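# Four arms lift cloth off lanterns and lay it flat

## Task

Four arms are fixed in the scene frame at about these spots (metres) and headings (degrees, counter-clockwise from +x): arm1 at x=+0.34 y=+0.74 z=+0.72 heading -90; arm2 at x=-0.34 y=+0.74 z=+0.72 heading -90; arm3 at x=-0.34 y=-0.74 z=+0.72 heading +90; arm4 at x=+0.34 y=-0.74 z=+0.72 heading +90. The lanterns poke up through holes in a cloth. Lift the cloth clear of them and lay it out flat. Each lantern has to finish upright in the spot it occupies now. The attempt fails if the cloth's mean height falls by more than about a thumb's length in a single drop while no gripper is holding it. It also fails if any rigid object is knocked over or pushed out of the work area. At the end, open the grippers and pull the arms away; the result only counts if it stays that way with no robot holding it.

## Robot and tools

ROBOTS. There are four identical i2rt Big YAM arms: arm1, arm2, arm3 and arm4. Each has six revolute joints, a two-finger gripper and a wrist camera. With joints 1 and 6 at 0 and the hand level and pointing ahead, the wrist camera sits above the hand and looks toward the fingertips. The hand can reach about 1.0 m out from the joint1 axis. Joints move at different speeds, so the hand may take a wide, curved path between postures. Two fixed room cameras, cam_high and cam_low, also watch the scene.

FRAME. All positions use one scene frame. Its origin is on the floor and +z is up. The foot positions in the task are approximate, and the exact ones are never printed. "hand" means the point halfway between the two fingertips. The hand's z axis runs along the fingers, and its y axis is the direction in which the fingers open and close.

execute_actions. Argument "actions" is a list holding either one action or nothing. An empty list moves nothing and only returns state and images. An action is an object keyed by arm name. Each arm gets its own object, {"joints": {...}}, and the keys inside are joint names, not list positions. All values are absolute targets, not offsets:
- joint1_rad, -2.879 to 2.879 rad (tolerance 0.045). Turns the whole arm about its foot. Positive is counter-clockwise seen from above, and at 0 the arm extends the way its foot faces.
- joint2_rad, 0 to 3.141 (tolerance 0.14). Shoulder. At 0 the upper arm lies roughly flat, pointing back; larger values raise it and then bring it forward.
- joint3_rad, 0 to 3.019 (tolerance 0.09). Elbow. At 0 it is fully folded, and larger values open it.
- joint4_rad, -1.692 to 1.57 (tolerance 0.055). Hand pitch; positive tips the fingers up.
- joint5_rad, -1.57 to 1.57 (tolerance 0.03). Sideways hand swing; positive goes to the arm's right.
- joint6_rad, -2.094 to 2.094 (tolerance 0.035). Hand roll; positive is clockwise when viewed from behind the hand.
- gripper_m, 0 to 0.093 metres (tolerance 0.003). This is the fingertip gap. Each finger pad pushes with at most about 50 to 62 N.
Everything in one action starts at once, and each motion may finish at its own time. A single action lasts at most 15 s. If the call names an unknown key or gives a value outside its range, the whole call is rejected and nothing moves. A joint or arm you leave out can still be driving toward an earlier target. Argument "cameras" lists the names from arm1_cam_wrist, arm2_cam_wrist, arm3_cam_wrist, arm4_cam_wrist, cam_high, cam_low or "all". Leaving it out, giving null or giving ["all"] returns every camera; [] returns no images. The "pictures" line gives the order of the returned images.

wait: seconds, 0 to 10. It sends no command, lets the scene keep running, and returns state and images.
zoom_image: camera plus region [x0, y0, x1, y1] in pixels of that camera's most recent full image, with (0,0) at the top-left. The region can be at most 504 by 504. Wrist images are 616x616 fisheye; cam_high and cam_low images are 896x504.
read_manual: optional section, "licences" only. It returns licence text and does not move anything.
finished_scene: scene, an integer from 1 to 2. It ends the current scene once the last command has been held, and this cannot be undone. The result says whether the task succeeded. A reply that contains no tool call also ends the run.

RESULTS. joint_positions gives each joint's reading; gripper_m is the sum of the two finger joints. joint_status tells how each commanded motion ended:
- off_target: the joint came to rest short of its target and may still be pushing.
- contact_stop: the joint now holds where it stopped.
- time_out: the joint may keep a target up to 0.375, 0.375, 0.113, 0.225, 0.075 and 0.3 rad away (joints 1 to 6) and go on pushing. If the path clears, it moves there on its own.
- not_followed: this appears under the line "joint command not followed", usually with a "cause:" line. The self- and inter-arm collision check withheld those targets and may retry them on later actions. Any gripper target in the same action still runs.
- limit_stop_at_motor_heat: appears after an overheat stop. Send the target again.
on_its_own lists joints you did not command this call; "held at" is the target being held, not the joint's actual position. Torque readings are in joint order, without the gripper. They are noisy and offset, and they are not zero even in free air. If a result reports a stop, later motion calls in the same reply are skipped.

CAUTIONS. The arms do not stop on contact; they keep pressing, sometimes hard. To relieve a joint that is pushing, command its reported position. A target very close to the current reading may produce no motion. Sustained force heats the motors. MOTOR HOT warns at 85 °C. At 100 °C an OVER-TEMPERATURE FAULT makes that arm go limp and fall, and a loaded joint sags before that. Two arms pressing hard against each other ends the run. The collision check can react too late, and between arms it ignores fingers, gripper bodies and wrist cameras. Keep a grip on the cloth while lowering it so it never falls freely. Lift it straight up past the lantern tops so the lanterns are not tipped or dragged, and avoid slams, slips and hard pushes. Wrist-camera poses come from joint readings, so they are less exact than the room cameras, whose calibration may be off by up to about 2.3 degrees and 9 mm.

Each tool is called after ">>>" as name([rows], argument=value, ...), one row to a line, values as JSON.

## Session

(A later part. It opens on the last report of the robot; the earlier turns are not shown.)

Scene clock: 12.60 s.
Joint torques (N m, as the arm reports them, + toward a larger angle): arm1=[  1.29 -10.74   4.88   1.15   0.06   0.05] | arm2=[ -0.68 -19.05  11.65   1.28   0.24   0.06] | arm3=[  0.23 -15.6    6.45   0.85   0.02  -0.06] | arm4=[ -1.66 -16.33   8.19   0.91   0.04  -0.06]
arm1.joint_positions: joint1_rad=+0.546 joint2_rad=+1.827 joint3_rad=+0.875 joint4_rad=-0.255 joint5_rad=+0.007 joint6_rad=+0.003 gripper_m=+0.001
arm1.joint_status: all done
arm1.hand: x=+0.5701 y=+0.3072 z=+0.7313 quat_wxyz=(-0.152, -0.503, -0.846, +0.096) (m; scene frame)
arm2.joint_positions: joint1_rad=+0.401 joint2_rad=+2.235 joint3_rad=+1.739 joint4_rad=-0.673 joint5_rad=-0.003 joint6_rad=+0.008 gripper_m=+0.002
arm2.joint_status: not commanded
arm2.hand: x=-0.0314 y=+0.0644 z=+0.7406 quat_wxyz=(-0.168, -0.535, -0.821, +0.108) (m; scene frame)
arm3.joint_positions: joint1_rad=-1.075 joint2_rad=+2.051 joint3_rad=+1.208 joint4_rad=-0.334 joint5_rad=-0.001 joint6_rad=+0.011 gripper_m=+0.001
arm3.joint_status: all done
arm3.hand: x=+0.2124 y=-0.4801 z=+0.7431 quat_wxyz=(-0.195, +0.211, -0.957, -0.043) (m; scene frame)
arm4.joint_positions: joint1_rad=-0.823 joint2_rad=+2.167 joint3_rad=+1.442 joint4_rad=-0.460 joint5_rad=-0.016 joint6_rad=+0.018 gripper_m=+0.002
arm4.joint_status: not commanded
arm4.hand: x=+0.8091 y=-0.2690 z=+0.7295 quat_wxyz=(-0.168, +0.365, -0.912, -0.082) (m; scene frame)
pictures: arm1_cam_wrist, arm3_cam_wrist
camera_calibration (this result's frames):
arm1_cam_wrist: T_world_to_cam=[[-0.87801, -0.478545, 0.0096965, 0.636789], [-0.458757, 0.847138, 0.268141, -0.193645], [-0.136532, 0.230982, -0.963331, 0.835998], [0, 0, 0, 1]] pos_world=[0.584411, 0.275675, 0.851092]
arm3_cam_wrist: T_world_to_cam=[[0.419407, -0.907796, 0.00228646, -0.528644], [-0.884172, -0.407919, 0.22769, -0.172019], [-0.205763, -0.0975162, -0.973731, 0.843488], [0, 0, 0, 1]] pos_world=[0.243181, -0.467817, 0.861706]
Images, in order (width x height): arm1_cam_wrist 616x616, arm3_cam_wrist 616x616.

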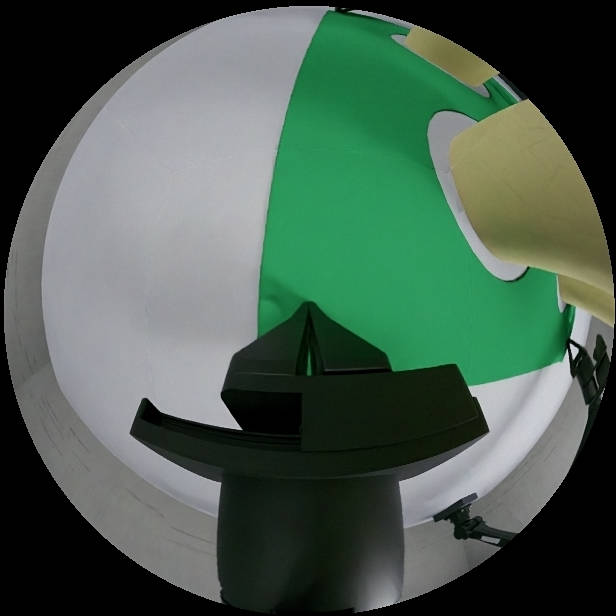

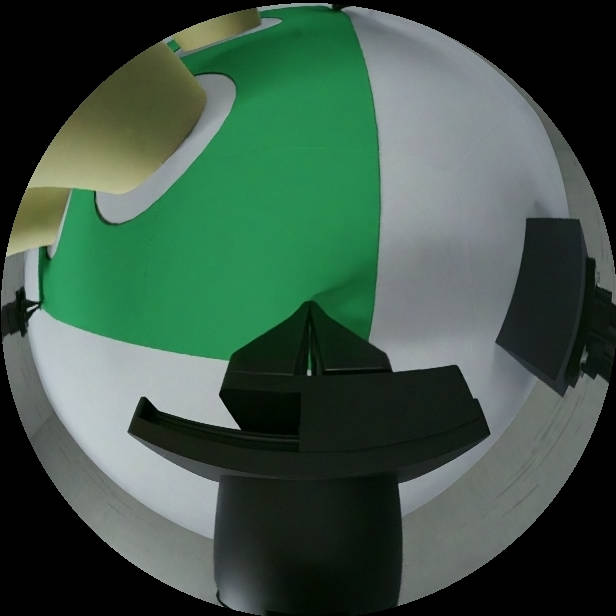

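>>> execute_actions([
  {"arm1":{"joints":{"joint2_rad":1.78,"gripper_m":0.072}},"arm3":{"joints":{"joint2_rad":1.99,"gripper_m":0.088}}},
], cameras=[])

>>> execute_actions([
  {"arm1":{"joints":{"joint2_rad":1.87}},"arm3":{"joints":{"joint2_rad":2.11}}},
], cameras=["arm1_cam_wrist","arm3_cam_wrist"])

>>> execute_actions([
  {"arm1":{"joints":{"gripper_m":0}},"arm3":{"joints":{"gripper_m":0}}},
], cameras=["arm1_cam_wrist","arm3_cam_wrist"])

Scene clock: 13.73 s.
Joint torques (N m, as the arm reports them, + toward a larger angle): arm1=[  1.23 -11.99   5.53   1.27   0.07   0.07] | arm2=[ -0.66 -19.1   11.64   1.28   0.24   0.06] | arm3=[  0.26 -23.39   6.8    0.82   0.04  -0.05] | arm4=[ -1.68 -16.34   8.19   0.91   0.04  -0.06]
arm1.joint_positions: joint1_rad=+0.546 joint2_rad=+1.773 joint3_rad=+0.875 joint4_rad=-0.255 joint5_rad=+0.007 joint6_rad=+0.003 gripper_m=+0.072
arm1.joint_status: all done
arm1.hand: x=+0.5749 y=+0.2988 z=+0.7566 quat_wxyz=(-0.174, -0.500, -0.841, +0.109) (m; scene frame)
arm2.joint_positions: joint1_rad=+0.401 joint2_rad=+2.235 joint3_rad=+1.739 joint4_rad=-0.673 joint5_rad=-0.003 joint6_rad=+0.008 gripper_m=+0.002
arm2.joint_status: not commanded
arm2.hand: x=-0.0314 y=+0.0644 z=+0.7406 quat_wxyz=(-0.168, -0.535, -0.821, +0.108) (m; scene frame)
arm3.joint_positions: joint1_rad=-1.075 joint2_rad=+2.017 joint3_rad=+1.208 joint4_rad=-0.334 joint5_rad=-0.001 joint6_rad=+0.011 gripper_m=+0.088
arm3.joint_status: all done
arm3.hand: x=+0.2183 y=-0.4772 z=+0.7631 quat_wxyz=(-0.211, +0.211, -0.953, -0.047) (m; scene frame)
arm4.joint_positions: joint1_rad=-0.823 joint2_rad=+2.167 joint3_rad=+1.442 joint4_rad=-0.460 joint5_rad=-0.016 joint6_rad=+0.018 gripper_m=+0.002
arm4.joint_status: not commanded
arm4.hand: x=+0.8091 y=-0.2690 z=+0.7295 quat_wxyz=(-0.168, +0.365, -0.912, -0.082) (m; scene frame)
pictures: none
No camera images: the call's "cameras" was empty. Leave "cameras" out to get every camera's image.

Scene clock: 14.63 s.
Joint torques (N m, as the arm reports them, + toward a larger angle): arm1=[  1.47 -10.56   4.82   1.16   0.01   0.09] | arm2=[ -0.67 -19.07  11.65   1.29   0.24   0.06] | arm3=[  0.36 -15.05   6.18   0.71   0.21  -0.11] | arm4=[ -1.67 -16.32   8.19   0.9    0.04  -0.06]
arm1.joint_positions: joint1_rad=+0.546 joint2_rad=+1.830 joint3_rad=+0.878 joint4_rad=-0.253 joint5_rad=+0.008 joint6_rad=+0.000 gripper_m=+0.072
arm1.joint_status: all done
arm1.hand: x=+0.5704 y=+0.3060 z=+0.7305 quat_wxyz=(-0.151, -0.502, -0.846, +0.097) (m; scene frame)
arm2.joint_positions: joint1_rad=+0.401 joint2_rad=+2.235 joint3_rad=+1.739 joint4_rad=-0.673 joint5_rad=-0.003 joint6_rad=+0.008 gripper_m=+0.002
arm2.joint_status: not commanded
arm2.hand: x=-0.0314 y=+0.0644 z=+0.7406 quat_wxyz=(-0.168, -0.535, -0.821, +0.108) (m; scene frame)
arm3.joint_positions: joint1_rad=-1.077 joint2_rad=+2.055 joint3_rad=+1.213 joint4_rad=-0.332 joint5_rad=-0.007 joint6_rad=+0.017 gripper_m=+0.088
arm3.joint_status: all done
arm3.hand: x=+0.2145 y=-0.4796 z=+0.7426 quat_wxyz=(-0.195, +0.208, -0.957, -0.046) (m; scene frame)
arm4.joint_positions: joint1_rad=-0.823 joint2_rad=+2.167 joint3_rad=+1.442 joint4_rad=-0.460 joint5_rad=-0.016 joint6_rad=+0.018 gripper_m=+0.002
arm4.joint_status: not commanded
arm4.hand: x=+0.8091 y=-0.2690 z=+0.7295 quat_wxyz=(-0.168, +0.365, -0.912, -0.082) (m; scene frame)
pictures: arm1_cam_wrist, arm3_cam_wrist
camera_calibration (this result's frames):
arm1_cam_wrist: T_world_to_cam=[[-0.877222, -0.479936, 0.0119309, 0.634878], [-0.459688, 0.846861, 0.26742, -0.19118], [-0.138448, 0.229102, -0.963506, 0.837322], [0, 0, 0, 1]] pos_world=[0.584971, 0.274772, 0.850315]
arm3_cam_wrist: T_world_to_cam=[[0.413952, -0.910282, -0.00557043, -0.523216], [-0.886397, -0.404468, 0.225182, -0.165854], [-0.207232, -0.0882767, -0.974301, 0.848627], [0, 0, 0, 1]] pos_world=[0.245436, -0.468443, 0.861251]
Images, in order (width x height): arm1_cam_wrist 616x616, arm3_cam_wrist 616x616.

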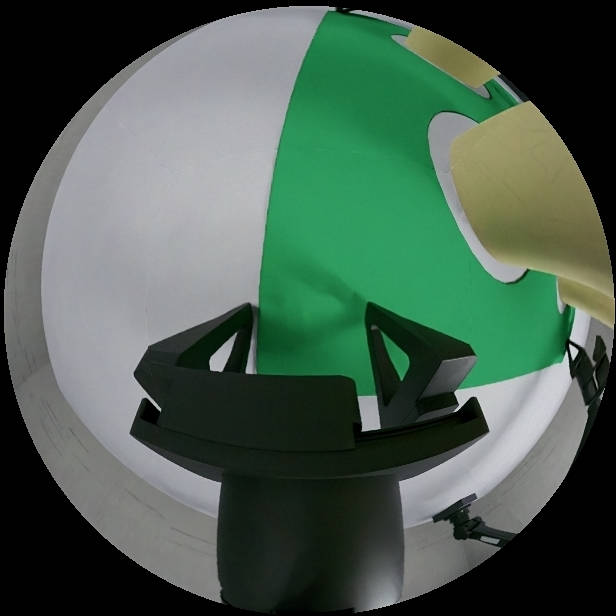

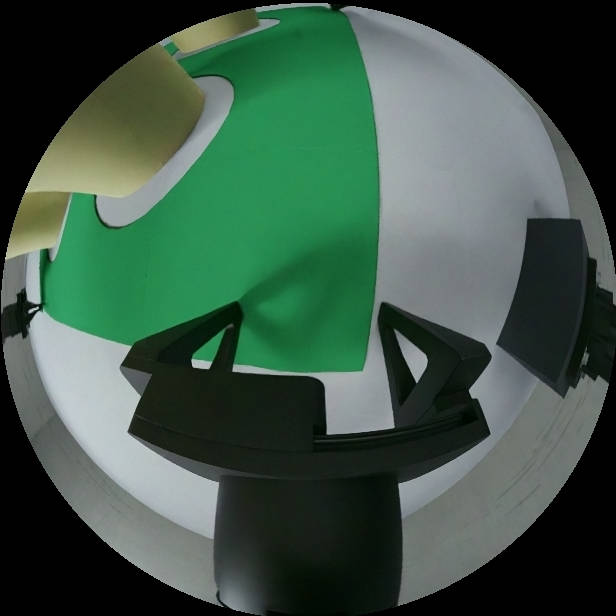

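Scene clock: 15.33 s.
Joint torques (N m, as the arm reports them, + toward a larger angle): arm1=[  1.51 -10.09   4.84   1.05  -0.27   0.1 ] | arm2=[ -0.96 -19.09  11.67   1.24   0.25   0.06] | arm3=[ -0.29 -14.96   6.11   0.63   0.47  -0.11] | arm4=[ -1.69 -16.33   8.2    0.9    0.03  -0.06]
arm1.joint_positions: joint1_rad=+0.541 joint2_rad=+1.829 joint3_rad=+0.878 joint4_rad=-0.251 joint5_rad=+0.015 joint6_rad=+0.000 gripper_m=+0.004
arm1.joint_status: gripper_m off_target (ended at +0.004, target +0.000)
arm1.hand: x=+0.5675 y=+0.3038 z=+0.7312 quat_wxyz=(-0.150, -0.504, -0.844, +0.101) (m; scene frame)
arm2.joint_positions: joint1_rad=+0.401 joint2_rad=+2.235 joint3_rad=+1.739 joint4_rad=-0.672 joint5_rad=-0.003 joint6_rad=+0.008 gripper_m=+0.002
arm2.joint_status: not commanded
arm2.hand: x=-0.0312 y=+0.0642 z=+0.7407 quat_wxyz=(-0.169, -0.535, -0.821, +0.108) (m; scene frame)
arm3.joint_positions: joint1_rad=-1.069 joint2_rad=+2.055 joint3_rad=+1.213 joint4_rad=-0.332 joint5_rad=-0.015 joint6_rad=+0.017 gripper_m=+0.004
arm3.joint_status: gripper_m off_target (ended at +0.004, target +0.000)
arm3.hand: x=+0.2118 y=-0.4741 z=+0.7426 quat_wxyz=(-0.194, +0.212, -0.956, -0.051) (m; scene frame)
arm4.joint_positions: joint1_rad=-0.823 joint2_rad=+2.167 joint3_rad=+1.442 joint4_rad=-0.460 joint5_rad=-0.016 joint6_rad=+0.018 gripper_m=+0.002
arm4.joint_status: not commanded
arm4.hand: x=+0.8091 y=-0.2690 z=+0.7295 quat_wxyz=(-0.168, +0.365, -0.912, -0.082) (m; scene frame)
pictures: arm1_cam_wrist, arm3_cam_wrist
camera_calibration (this result's frames):
arm1_cam_wrist: T_world_to_cam=[[-0.880733, -0.473243, 0.0187212, 0.626169], [-0.452061, 0.851786, 0.264768, -0.194713], [-0.141246, 0.224727, -0.96413, 0.841478], [0, 0, 0, 1]] pos_world=[0.582321, 0.273081, 0.851126]
arm3_cam_wrist: T_world_to_cam=[[0.423841, -0.90564, -0.0132316, -0.511346], [-0.881159, -0.415677, 0.225326, -0.172503], [-0.209564, -0.0838434, -0.974194, 0.851062], [0, 0, 0, 1]] pos_world=[0.243079, -0.463445, 0.861203]
Images, in order (width x height): arm1_cam_wrist 616x616, arm3_cam_wrist 616x616.

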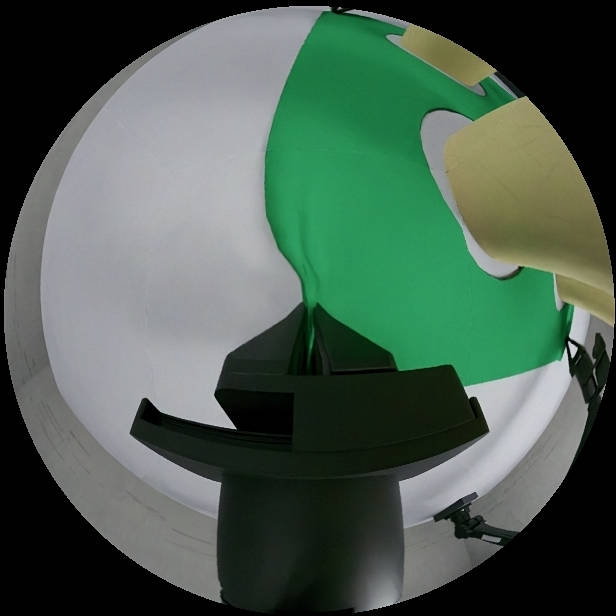

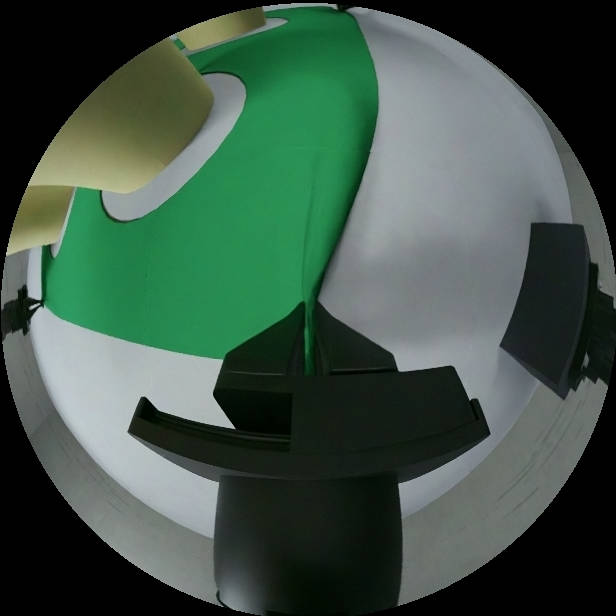

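>>> execute_actions([
  {"arm1":{"joints":{"joint2_rad":1.543,"joint3_rad":0.89,"joint4_rad":-0.43}},"arm2":{"joints":{"joint2_rad":2.07,"joint3_rad":1.79,"joint4_rad":-0.775}},"arm3":{"joints":{"joint2_rad":1.82,"joint3_rad":1.215,"joint4_rad":-0.465}},"arm4":{"joints":{"joint2_rad":1.95,"joint3_rad":1.44,"joint4_rad":-0.55}}},
], cameras=["cam_high","cam_low"])

>>> execute_actions([
  {"arm1":{"joints":{"joint2_rad":1.34,"joint3_rad":1.0,"joint4_rad":-0.64}},"arm2":{"joints":{"joint2_rad":1.945,"joint3_rad":1.88,"joint4_rad":-0.885}},"arm3":{"joints":{"joint2_rad":1.635,"joint3_rad":1.285,"joint4_rad":-0.615}},"arm4":{"joints":{"joint2_rad":1.78,"joint3_rad":1.5,"joint4_rad":-0.675}}},
], cameras=["cam_high","cam_low"])

Scene clock: 17.43 s.
Joint torques (N m, as the arm reports them, + toward a larger angle): arm1=[ 2.13 -9.76  8.17  0.45 -0.39  0.1 ] | arm2=[ -0.78 -21.61  12.52   0.73   0.39   0.06] | arm3=[ -0.54 -17.76   7.94   0.05   0.25  -0.11] | arm4=[ -2.32 -16.94   9.34   0.35   0.14  -0.06]
arm1.joint_positions: joint1_rad=+0.535 joint2_rad=+1.531 joint3_rad=+0.878 joint4_rad=-0.411 joint5_rad=+0.018 joint6_rad=+0.000 gripper_m=+0.004
arm1.joint_status: all done
arm1.hand: x=+0.5666 y=+0.2996 z=+0.8570 quat_wxyz=(-0.208, -0.500, -0.830, +0.138) (m; scene frame)
arm2.joint_positions: joint1_rad=+0.401 joint2_rad=+2.063 joint3_rad=+1.768 joint4_rad=-0.763 joint5_rad=-0.007 joint6_rad=+0.008 gripper_m=+0.002
arm2.joint_status: all done
arm2.hand: x=-0.0280 y=+0.0595 z=+0.8688 quat_wxyz=(-0.215, -0.528, -0.811, +0.135) (m; scene frame)
arm3.joint_positions: joint1_rad=-1.067 joint2_rad=+1.807 joint3_rad=+1.213 joint4_rad=-0.448 joint5_rad=-0.009 joint6_rad=+0.017 gripper_m=+0.004
arm3.joint_status: all done
arm3.hand: x=+0.2191 y=-0.4694 z=+0.8768 quat_wxyz=(-0.257, +0.210, -0.941, -0.063) (m; scene frame)
arm4.joint_positions: joint1_rad=-0.815 joint2_rad=+1.943 joint3_rad=+1.427 joint4_rad=-0.539 joint5_rad=-0.018 joint6_rad=+0.018 gripper_m=+0.002
arm4.joint_status: all done
arm4.hand: x=+0.8118 y=-0.2597 z=+0.8606 quat_wxyz=(-0.225, +0.364, -0.897, -0.108) (m; scene frame)
pictures: cam_high, cam_low
Images, in order (width x height): cam_high 896x504, cam_low 896x504.

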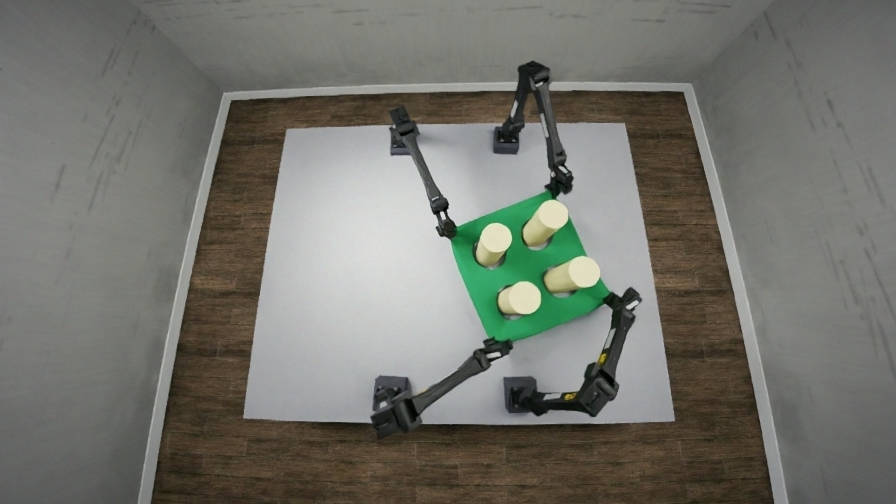

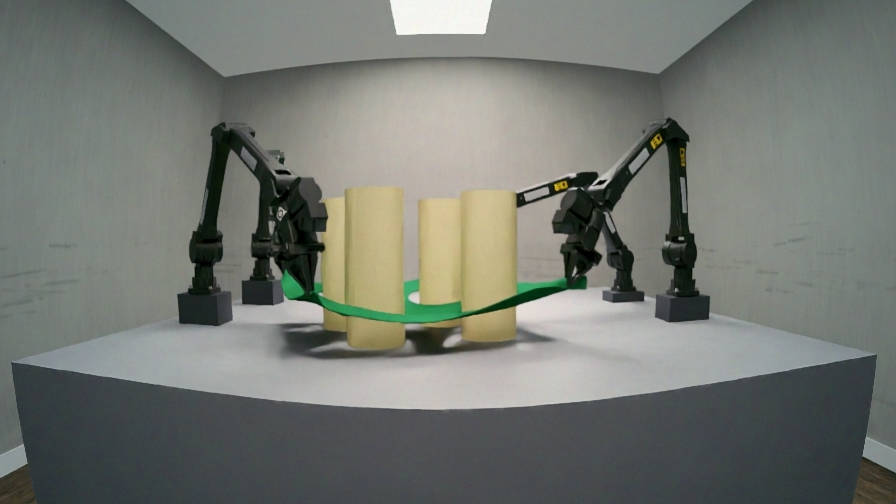

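Scene clock: 18.73 s.
Joint torques (N m, as the arm reports them, + toward a larger angle): arm1=[ 2.18 -9.28 10.4   0.58 -0.4   0.11] | arm2=[ -0.68 -21.45  13.39   0.85   0.39   0.06] | arm3=[ -0.63 -17.16  10.85   0.06   0.3   -0.12] | arm4=[ -2.33 -15.56  11.91   0.42   0.14  -0.06]
arm1.joint_positions: joint1_rad=+0.535 joint2_rad=+1.333 joint3_rad=+0.977 joint4_rad=-0.620 joint5_rad=+0.018 joint6_rad=+0.000 gripper_m=+0.004
arm1.joint_status: all done
arm1.hand: x=+0.5659 y=+0.3021 z=+0.9698 quat_wxyz=(-0.244, -0.494, -0.820, +0.159) (m; scene frame)
arm2.joint_positions: joint1_rad=+0.401 joint2_rad=+1.939 joint3_rad=+1.852 joint4_rad=-0.873 joint5_rad=-0.007 joint6_rad=+0.008 gripper_m=+0.002
arm2.joint_status: all done
arm2.hand: x=-0.0293 y=+0.0631 z=+0.9865 quat_wxyz=(-0.255, -0.520, -0.799, +0.161) (m; scene frame)
arm3.joint_positions: joint1_rad=-1.067 joint2_rad=+1.632 joint3_rad=+1.255 joint4_rad=-0.597 joint5_rad=-0.009 joint6_rad=+0.017 gripper_m=+0.004
arm3.joint_status: all done
arm3.hand: x=+0.2082 y=-0.4739 z=+0.9805 quat_wxyz=(-0.289, +0.208, -0.932, -0.071) (m; scene frame)
arm4.joint_positions: joint1_rad=-0.815 joint2_rad=+1.771 joint3_rad=+1.464 joint4_rad=-0.663 joint5_rad=-0.018 joint6_rad=+0.018 gripper_m=+0.002
arm4.joint_status: all done
arm4.hand: x=+0.8065 y=-0.2658 z=+0.9746 quat_wxyz=(-0.263, +0.360, -0.887, -0.124) (m; scene frame)
pictures: cam_high, cam_low
Images, in order (width x height): cam_high 896x504, cam_low 896x504.

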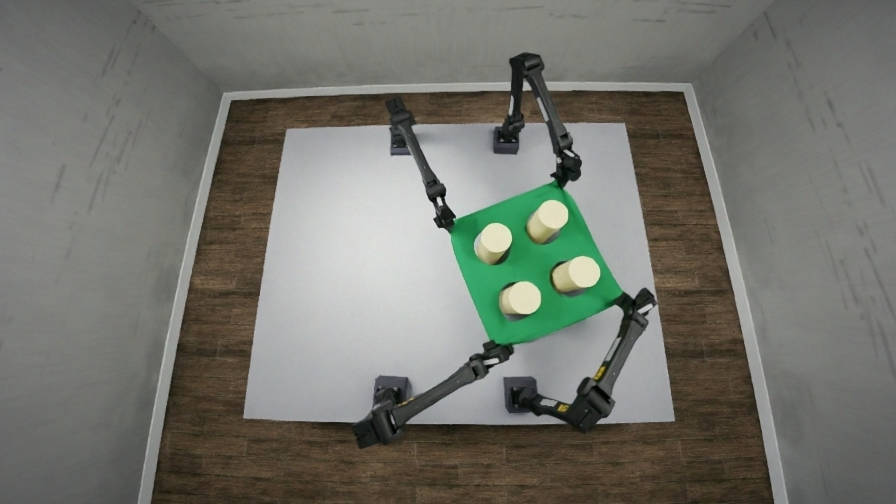

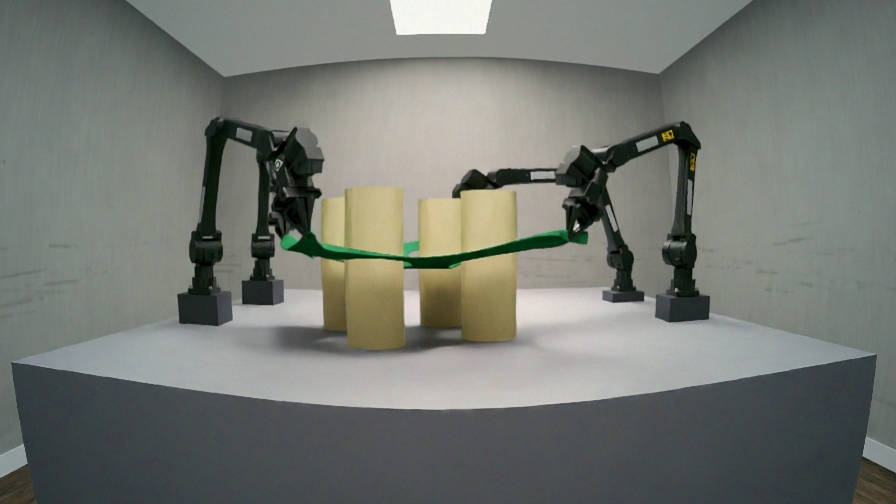

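>>> execute_actions([
  {"arm1":{"joints":{"joint2_rad":1.23,"joint3_rad":1.225,"joint4_rad":-0.89}},"arm2":{"joints":{"joint2_rad":1.91,"joint3_rad":2.11,"joint4_rad":-1.085}},"arm3":{"joints":{"joint2_rad":1.54,"joint3_rad":1.48,"joint4_rad":-0.83}},"arm4":{"joints":{"joint2_rad":1.69,"joint3_rad":1.68,"joint4_rad":-0.87}}},
], cameras=["cam_high","cam_low"])

>>> execute_actions([
  {"arm1":{"joints":{"joint2_rad":1.21,"joint3_rad":1.485,"joint4_rad":-1.06}},"arm2":{"joints":{"joint2_rad":1.8,"joint3_rad":2.125,"joint4_rad":-0.89}},"arm3":{"joints":{"joint2_rad":1.5,"joint3_rad":1.71,"joint4_rad":-0.995}},"arm4":{"joints":{"joint2_rad":1.665,"joint3_rad":1.92,"joint4_rad":-1.035}}},
], cameras=["cam_high","cam_low"])

Scene clock: 20.27 s.
Joint torques (N m, as the arm reports them, + toward a larger angle): arm1=[ 2.02 -7.89 11.18  0.51 -0.38  0.1 ] | arm2=[ -0.56 -20.55  14.43   0.93   0.39   0.06] | arm3=[ -0.51 -16.7   12.02   0.28   0.32  -0.12] | arm4=[ -2.24 -14.6   12.84   0.48   0.14  -0.06]
arm1.joint_positions: joint1_rad=+0.535 joint2_rad=+1.225 joint3_rad=+1.199 joint4_rad=-0.869 joint5_rad=+0.018 joint6_rad=+0.000 gripper_m=+0.004
arm1.joint_status: all done
arm1.hand: x=+0.5661 y=+0.3031 z=+1.1004 quat_wxyz=(-0.277, -0.487, -0.809, +0.179) (m; scene frame)
arm2.joint_positions: joint1_rad=+0.401 joint2_rad=+1.902 joint3_rad=+2.072 joint4_rad=-1.072 joint5_rad=-0.007 joint6_rad=+0.008 gripper_m=+0.002
arm2.joint_status: all done
arm2.hand: x=-0.0310 y=+0.0678 z=+1.0999 quat_wxyz=(-0.278, -0.515, -0.792, +0.175) (m; scene frame)
arm3.joint_positions: joint1_rad=-1.067 joint2_rad=+1.541 joint3_rad=+1.441 joint4_rad=-0.813 joint5_rad=-0.010 joint6_rad=+0.017 gripper_m=+0.004
arm3.joint_status: all done
arm3.hand: x=+0.2097 y=-0.4724 z=+1.0990 quat_wxyz=(-0.317, +0.206, -0.922, -0.078) (m; scene frame)
arm4.joint_positions: joint1_rad=-0.815 joint2_rad=+1.681 joint3_rad=+1.638 joint4_rad=-0.857 joint5_rad=-0.018 joint6_rad=+0.018 gripper_m=+0.002
arm4.joint_status: all done
arm4.hand: x=+0.8067 y=-0.2661 z=+1.0952 quat_wxyz=(-0.294, +0.356, -0.876, -0.137) (m; scene frame)
pictures: cam_high, cam_low
Images, in order (width x height): cam_high 896x504, cam_low 896x504.

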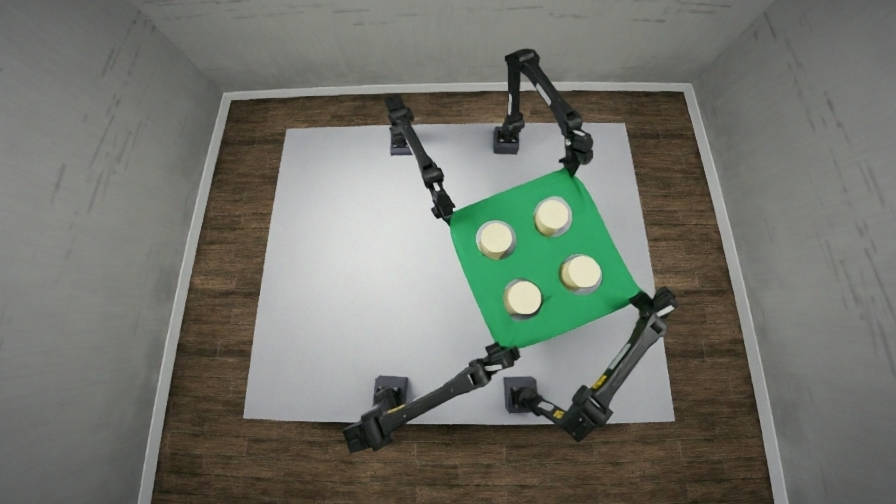

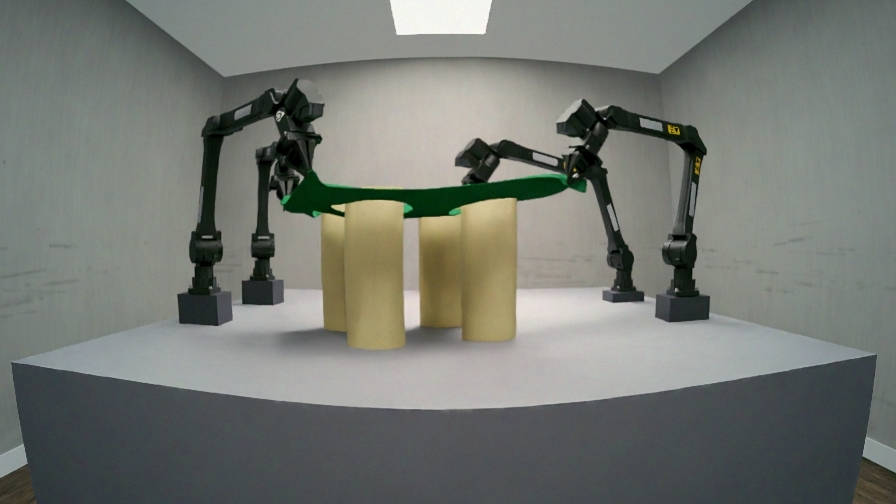

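Scene clock: 21.53 s.
Joint torques (N m, as the arm reports them, + toward a larger angle): arm1=[ 2.17 -7.16 11.81  0.73 -0.4   0.08] | arm2=[ -0.37 -19.37  14.64   2.21   0.43   0.06] | arm3=[ -0.3  -16.72  12.83   0.39   0.3   -0.12] | arm4=[ -2.19 -14.71  13.04   0.58   0.15  -0.06]
arm1.joint_positions: joint1_rad=+0.535 joint2_rad=+1.203 joint3_rad=+1.449 joint4_rad=-1.041 joint5_rad=+0.018 joint6_rad=+0.000 gripper_m=+0.004
arm1.joint_status: all done
arm1.hand: x=+0.5662 y=+0.3041 z=+1.2181 quat_wxyz=(-0.317, -0.479, -0.793, +0.203) (m; scene frame)
arm2.joint_positions: joint1_rad=+0.401 joint2_rad=+1.797 joint3_rad=+2.086 joint4_rad=-0.899 joint5_rad=-0.008 joint6_rad=+0.008 gripper_m=+0.002
arm2.joint_status: all done
arm2.hand: x=-0.0298 y=+0.0657 z=+1.2141 quat_wxyz=(-0.391, -0.482, -0.744, +0.248) (m; scene frame)
arm3.joint_positions: joint1_rad=-1.067 joint2_rad=+1.509 joint3_rad=+1.662 joint4_rad=-0.978 joint5_rad=-0.010 joint6_rad=+0.017 gripper_m=+0.004
arm3.joint_status: all done
arm3.hand: x=+0.2103 y=-0.4714 z=+1.2103 quat_wxyz=(-0.357, +0.203, -0.908, -0.087) (m; scene frame)
arm4.joint_positions: joint1_rad=-0.815 joint2_rad=+1.662 joint3_rad=+1.875 joint4_rad=-1.022 joint5_rad=-0.018 joint6_rad=+0.018 gripper_m=+0.002
arm4.joint_status: all done
arm4.hand: x=+0.8091 y=-0.2645 z=+1.2089 quat_wxyz=(-0.333, +0.351, -0.862, -0.153) (m; scene frame)
pictures: cam_high, cam_low
Images, in order (width x height): cam_high 896x504, cam_low 896x504.

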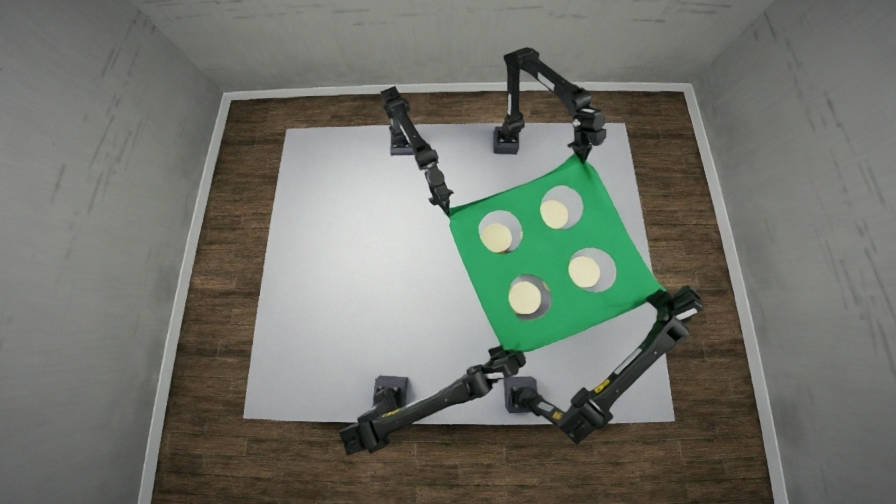

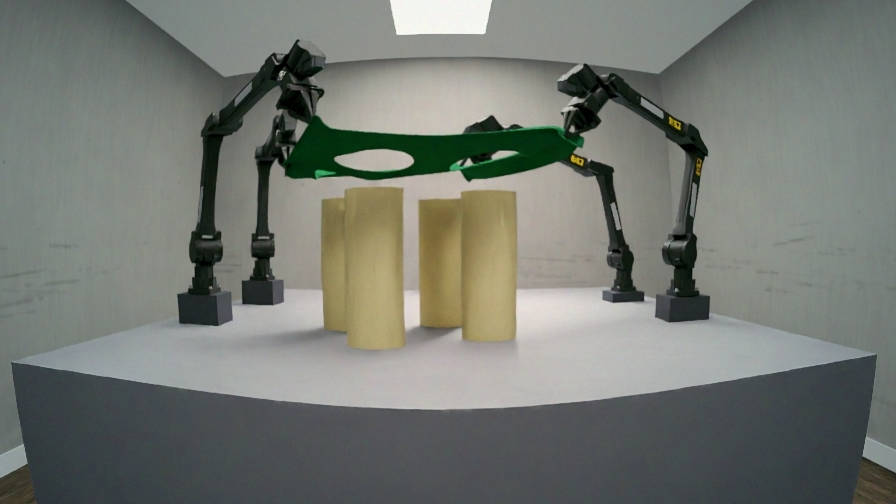

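>>> execute_actions([
  {"arm1":{"joints":{"joint1_rad":0.1,"joint2_rad":1.05,"joint3_rad":1.355,"joint4_rad":-1.1,"joint6_rad":-0.3}},"arm2":{"joints":{"joint1_rad":0.115,"joint2_rad":1.495,"joint3_rad":1.84,"joint4_rad":-1.135,"joint6_rad":-0.15}},"arm3":{"joints":{"joint1_rad":-0.61,"joint2_rad":0.965,"joint3_rad":1.25,"joint4_rad":-1.075,"joint6_rad":0.45}},"arm4":{"joints":{"joint1_rad":-0.41,"joint2_rad":1.185,"joint3_rad":1.41,"joint4_rad":-1.01,"joint6_rad":0.45}}},
], cameras=["cam_high","cam_low"])

>>> execute_actions([
  {"arm1":{"joints":{"joint1_rad":-0.365,"joint2_rad":1.125,"joint3_rad":1.425,"joint4_rad":-1.06,"joint6_rad":-0.6}},"arm2":{"joints":{"joint1_rad":-0.297,"joint2_rad":1.31,"joint3_rad":1.655,"joint4_rad":-1.125,"joint6_rad":-0.4}},"arm3":{"joints":{"joint1_rad":0.2,"joint2_rad":0.89,"joint3_rad":1.21,"joint4_rad":-1.105,"joint6_rad":1.3}},"arm4":{"joints":{"joint1_rad":0.21,"joint2_rad":1.075,"joint3_rad":1.33,"joint4_rad":-1.04,"joint6_rad":1.1}}},
], cameras=["cam_high","cam_low"])

Scene clock: 24.00 s.
Joint torques (N m, as the arm reports them, + toward a larger angle): arm1=[ 1.36 -5.42  8.73  0.99 -0.23 -0.05] | arm2=[  0.84 -14.94  11.5    1.28   0.37  -0.02] | arm3=[ 0.66 -5.57  9.44  0.64  0.17  0.04] | arm4=[-2.42 -7.41  9.77  1.4   0.19  0.  ]
arm1.joint_positions: joint1_rad=+0.093 joint2_rad=+1.047 joint3_rad=+1.358 joint4_rad=-1.084 joint5_rad=+0.014 joint6_rad=-0.285 gripper_m=+0.004
arm1.joint_status: all done
arm1.hand: x=+0.3559 y=+0.3090 z=+1.2310 quat_wxyz=(-0.232, -0.536, -0.750, +0.310) (m; scene frame)
arm2.joint_positions: joint1_rad=+0.114 joint2_rad=+1.499 joint3_rad=+1.833 joint4_rad=-1.127 joint5_rad=-0.007 joint6_rad=-0.141 gripper_m=+0.002
arm2.joint_status: all done
arm2.hand: x=-0.2528 y=+0.1508 z=+1.2253 quat_wxyz=(-0.270, -0.556, -0.739, +0.268) (m; scene frame)
arm3.joint_positions: joint1_rad=-0.609 joint2_rad=+0.960 joint3_rad=+1.248 joint4_rad=-1.062 joint5_rad=-0.005 joint6_rad=+0.439 gripper_m=+0.004
arm3.joint_status: all done
arm3.hand: x=-0.0920 y=-0.4213 z=+1.2339 quat_wxyz=(-0.305, +0.217, -0.895, -0.242) (m; scene frame)
arm4.joint_positions: joint1_rad=-0.401 joint2_rad=+1.187 joint3_rad=+1.405 joint4_rad=-1.022 joint5_rad=-0.019 joint6_rad=+0.443 gripper_m=+0.002
arm4.joint_status: all done
arm4.hand: x=+0.5135 y=-0.2839 z=+1.2213 quat_wxyz=(-0.243, +0.345, -0.862, -0.280) (m; scene frame)
pictures: cam_high, cam_low
Images, in order (width x height): cam_high 896x504, cam_low 896x504.

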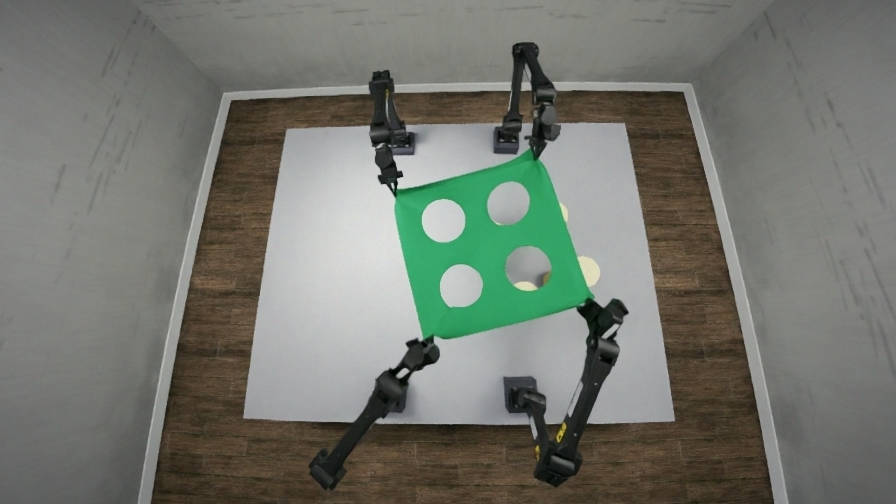

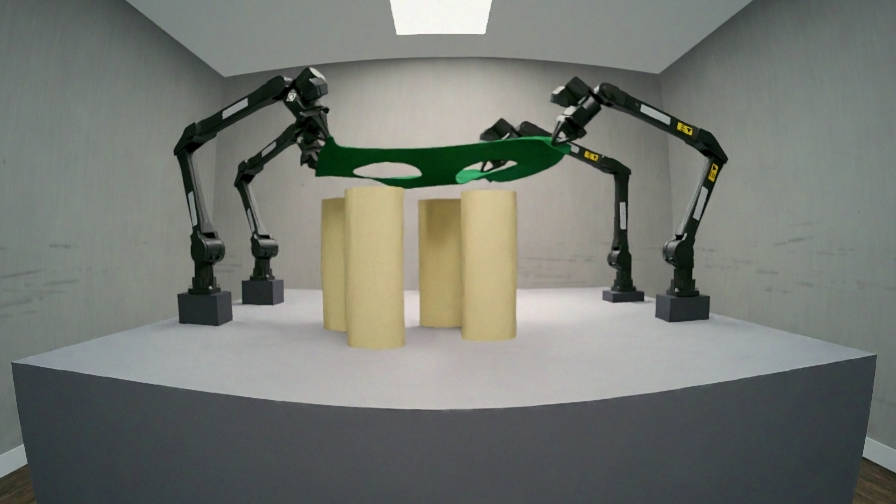

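Scene clock: 25.77 s.
Joint torques (N m, as the arm reports them, + toward a larger angle): arm1=[ 1.45 -7.87 12.98  1.83 -0.06 -0.03] | arm2=[ -0.35 -11.81  11.13   1.73   0.38   0.  ] | arm3=[ 1.67 -7.44  9.6   0.36 -0.05 -0.03] | arm4=[-1.74 -6.12 10.15  0.59  0.11 -0.04]
arm1.joint_positions: joint1_rad=-0.370 joint2_rad=+1.138 joint3_rad=+1.375 joint4_rad=-1.069 joint5_rad=+0.009 joint6_rad=-0.587 gripper_m=+0.004
arm1.joint_status: all done
arm1.hand: x=+0.1498 y=+0.3178 z=+1.2054 quat_wxyz=(-0.095, -0.600, -0.713, +0.349) (m; scene frame)
arm2.joint_positions: joint1_rad=-0.284 joint2_rad=+1.315 joint3_rad=+1.652 joint4_rad=-1.127 joint5_rad=-0.007 joint6_rad=-0.391 gripper_m=+0.002
arm2.joint_status: all done
arm2.hand: x=-0.4697 y=+0.2334 z=+1.2279 quat_wxyz=(-0.172, -0.609, -0.695, +0.341) (m; scene frame)
arm3.joint_positions: joint1_rad=+0.191 joint2_rad=+0.911 joint3_rad=+1.203 joint4_rad=-1.087 joint5_rad=+0.003 joint6_rad=+1.290 gripper_m=+0.004
arm3.joint_status: all done
arm3.hand: x=-0.3904 y=-0.3613 z=+1.2202 quat_wxyz=(-0.032, +0.194, -0.906, -0.375) (m; scene frame)
arm4.joint_positions: joint1_rad=+0.211 joint2_rad=+1.085 joint3_rad=+1.321 joint4_rad=-1.027 joint5_rad=-0.016 joint6_rad=+1.094 gripper_m=+0.002
arm4.joint_status: all done
arm4.hand: x=+0.2301 y=-0.3025 z=+1.2231 quat_wxyz=(-0.032, +0.326, -0.866, -0.378) (m; scene frame)
pictures: cam_high, cam_low
Images, in order (width x height): cam_high 896x504, cam_low 896x504.

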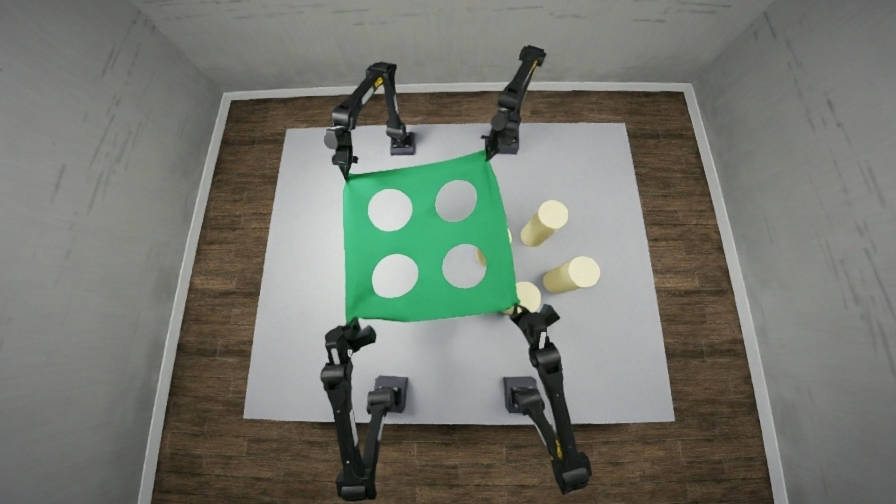

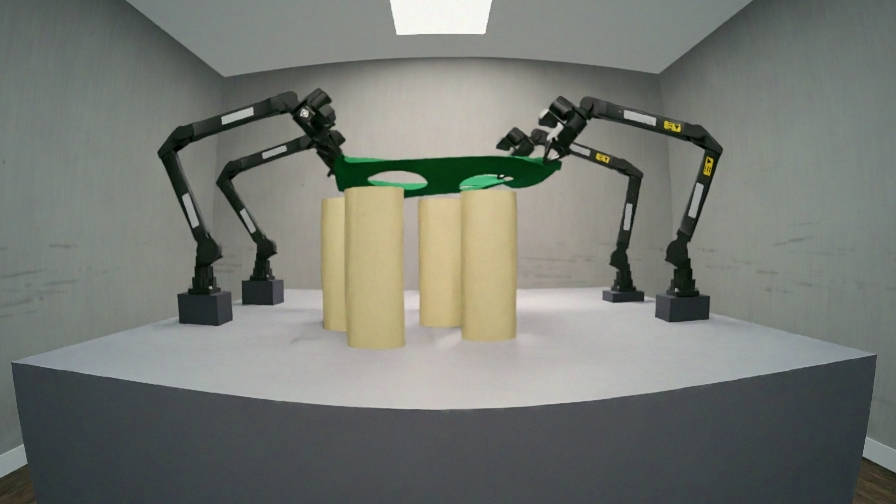

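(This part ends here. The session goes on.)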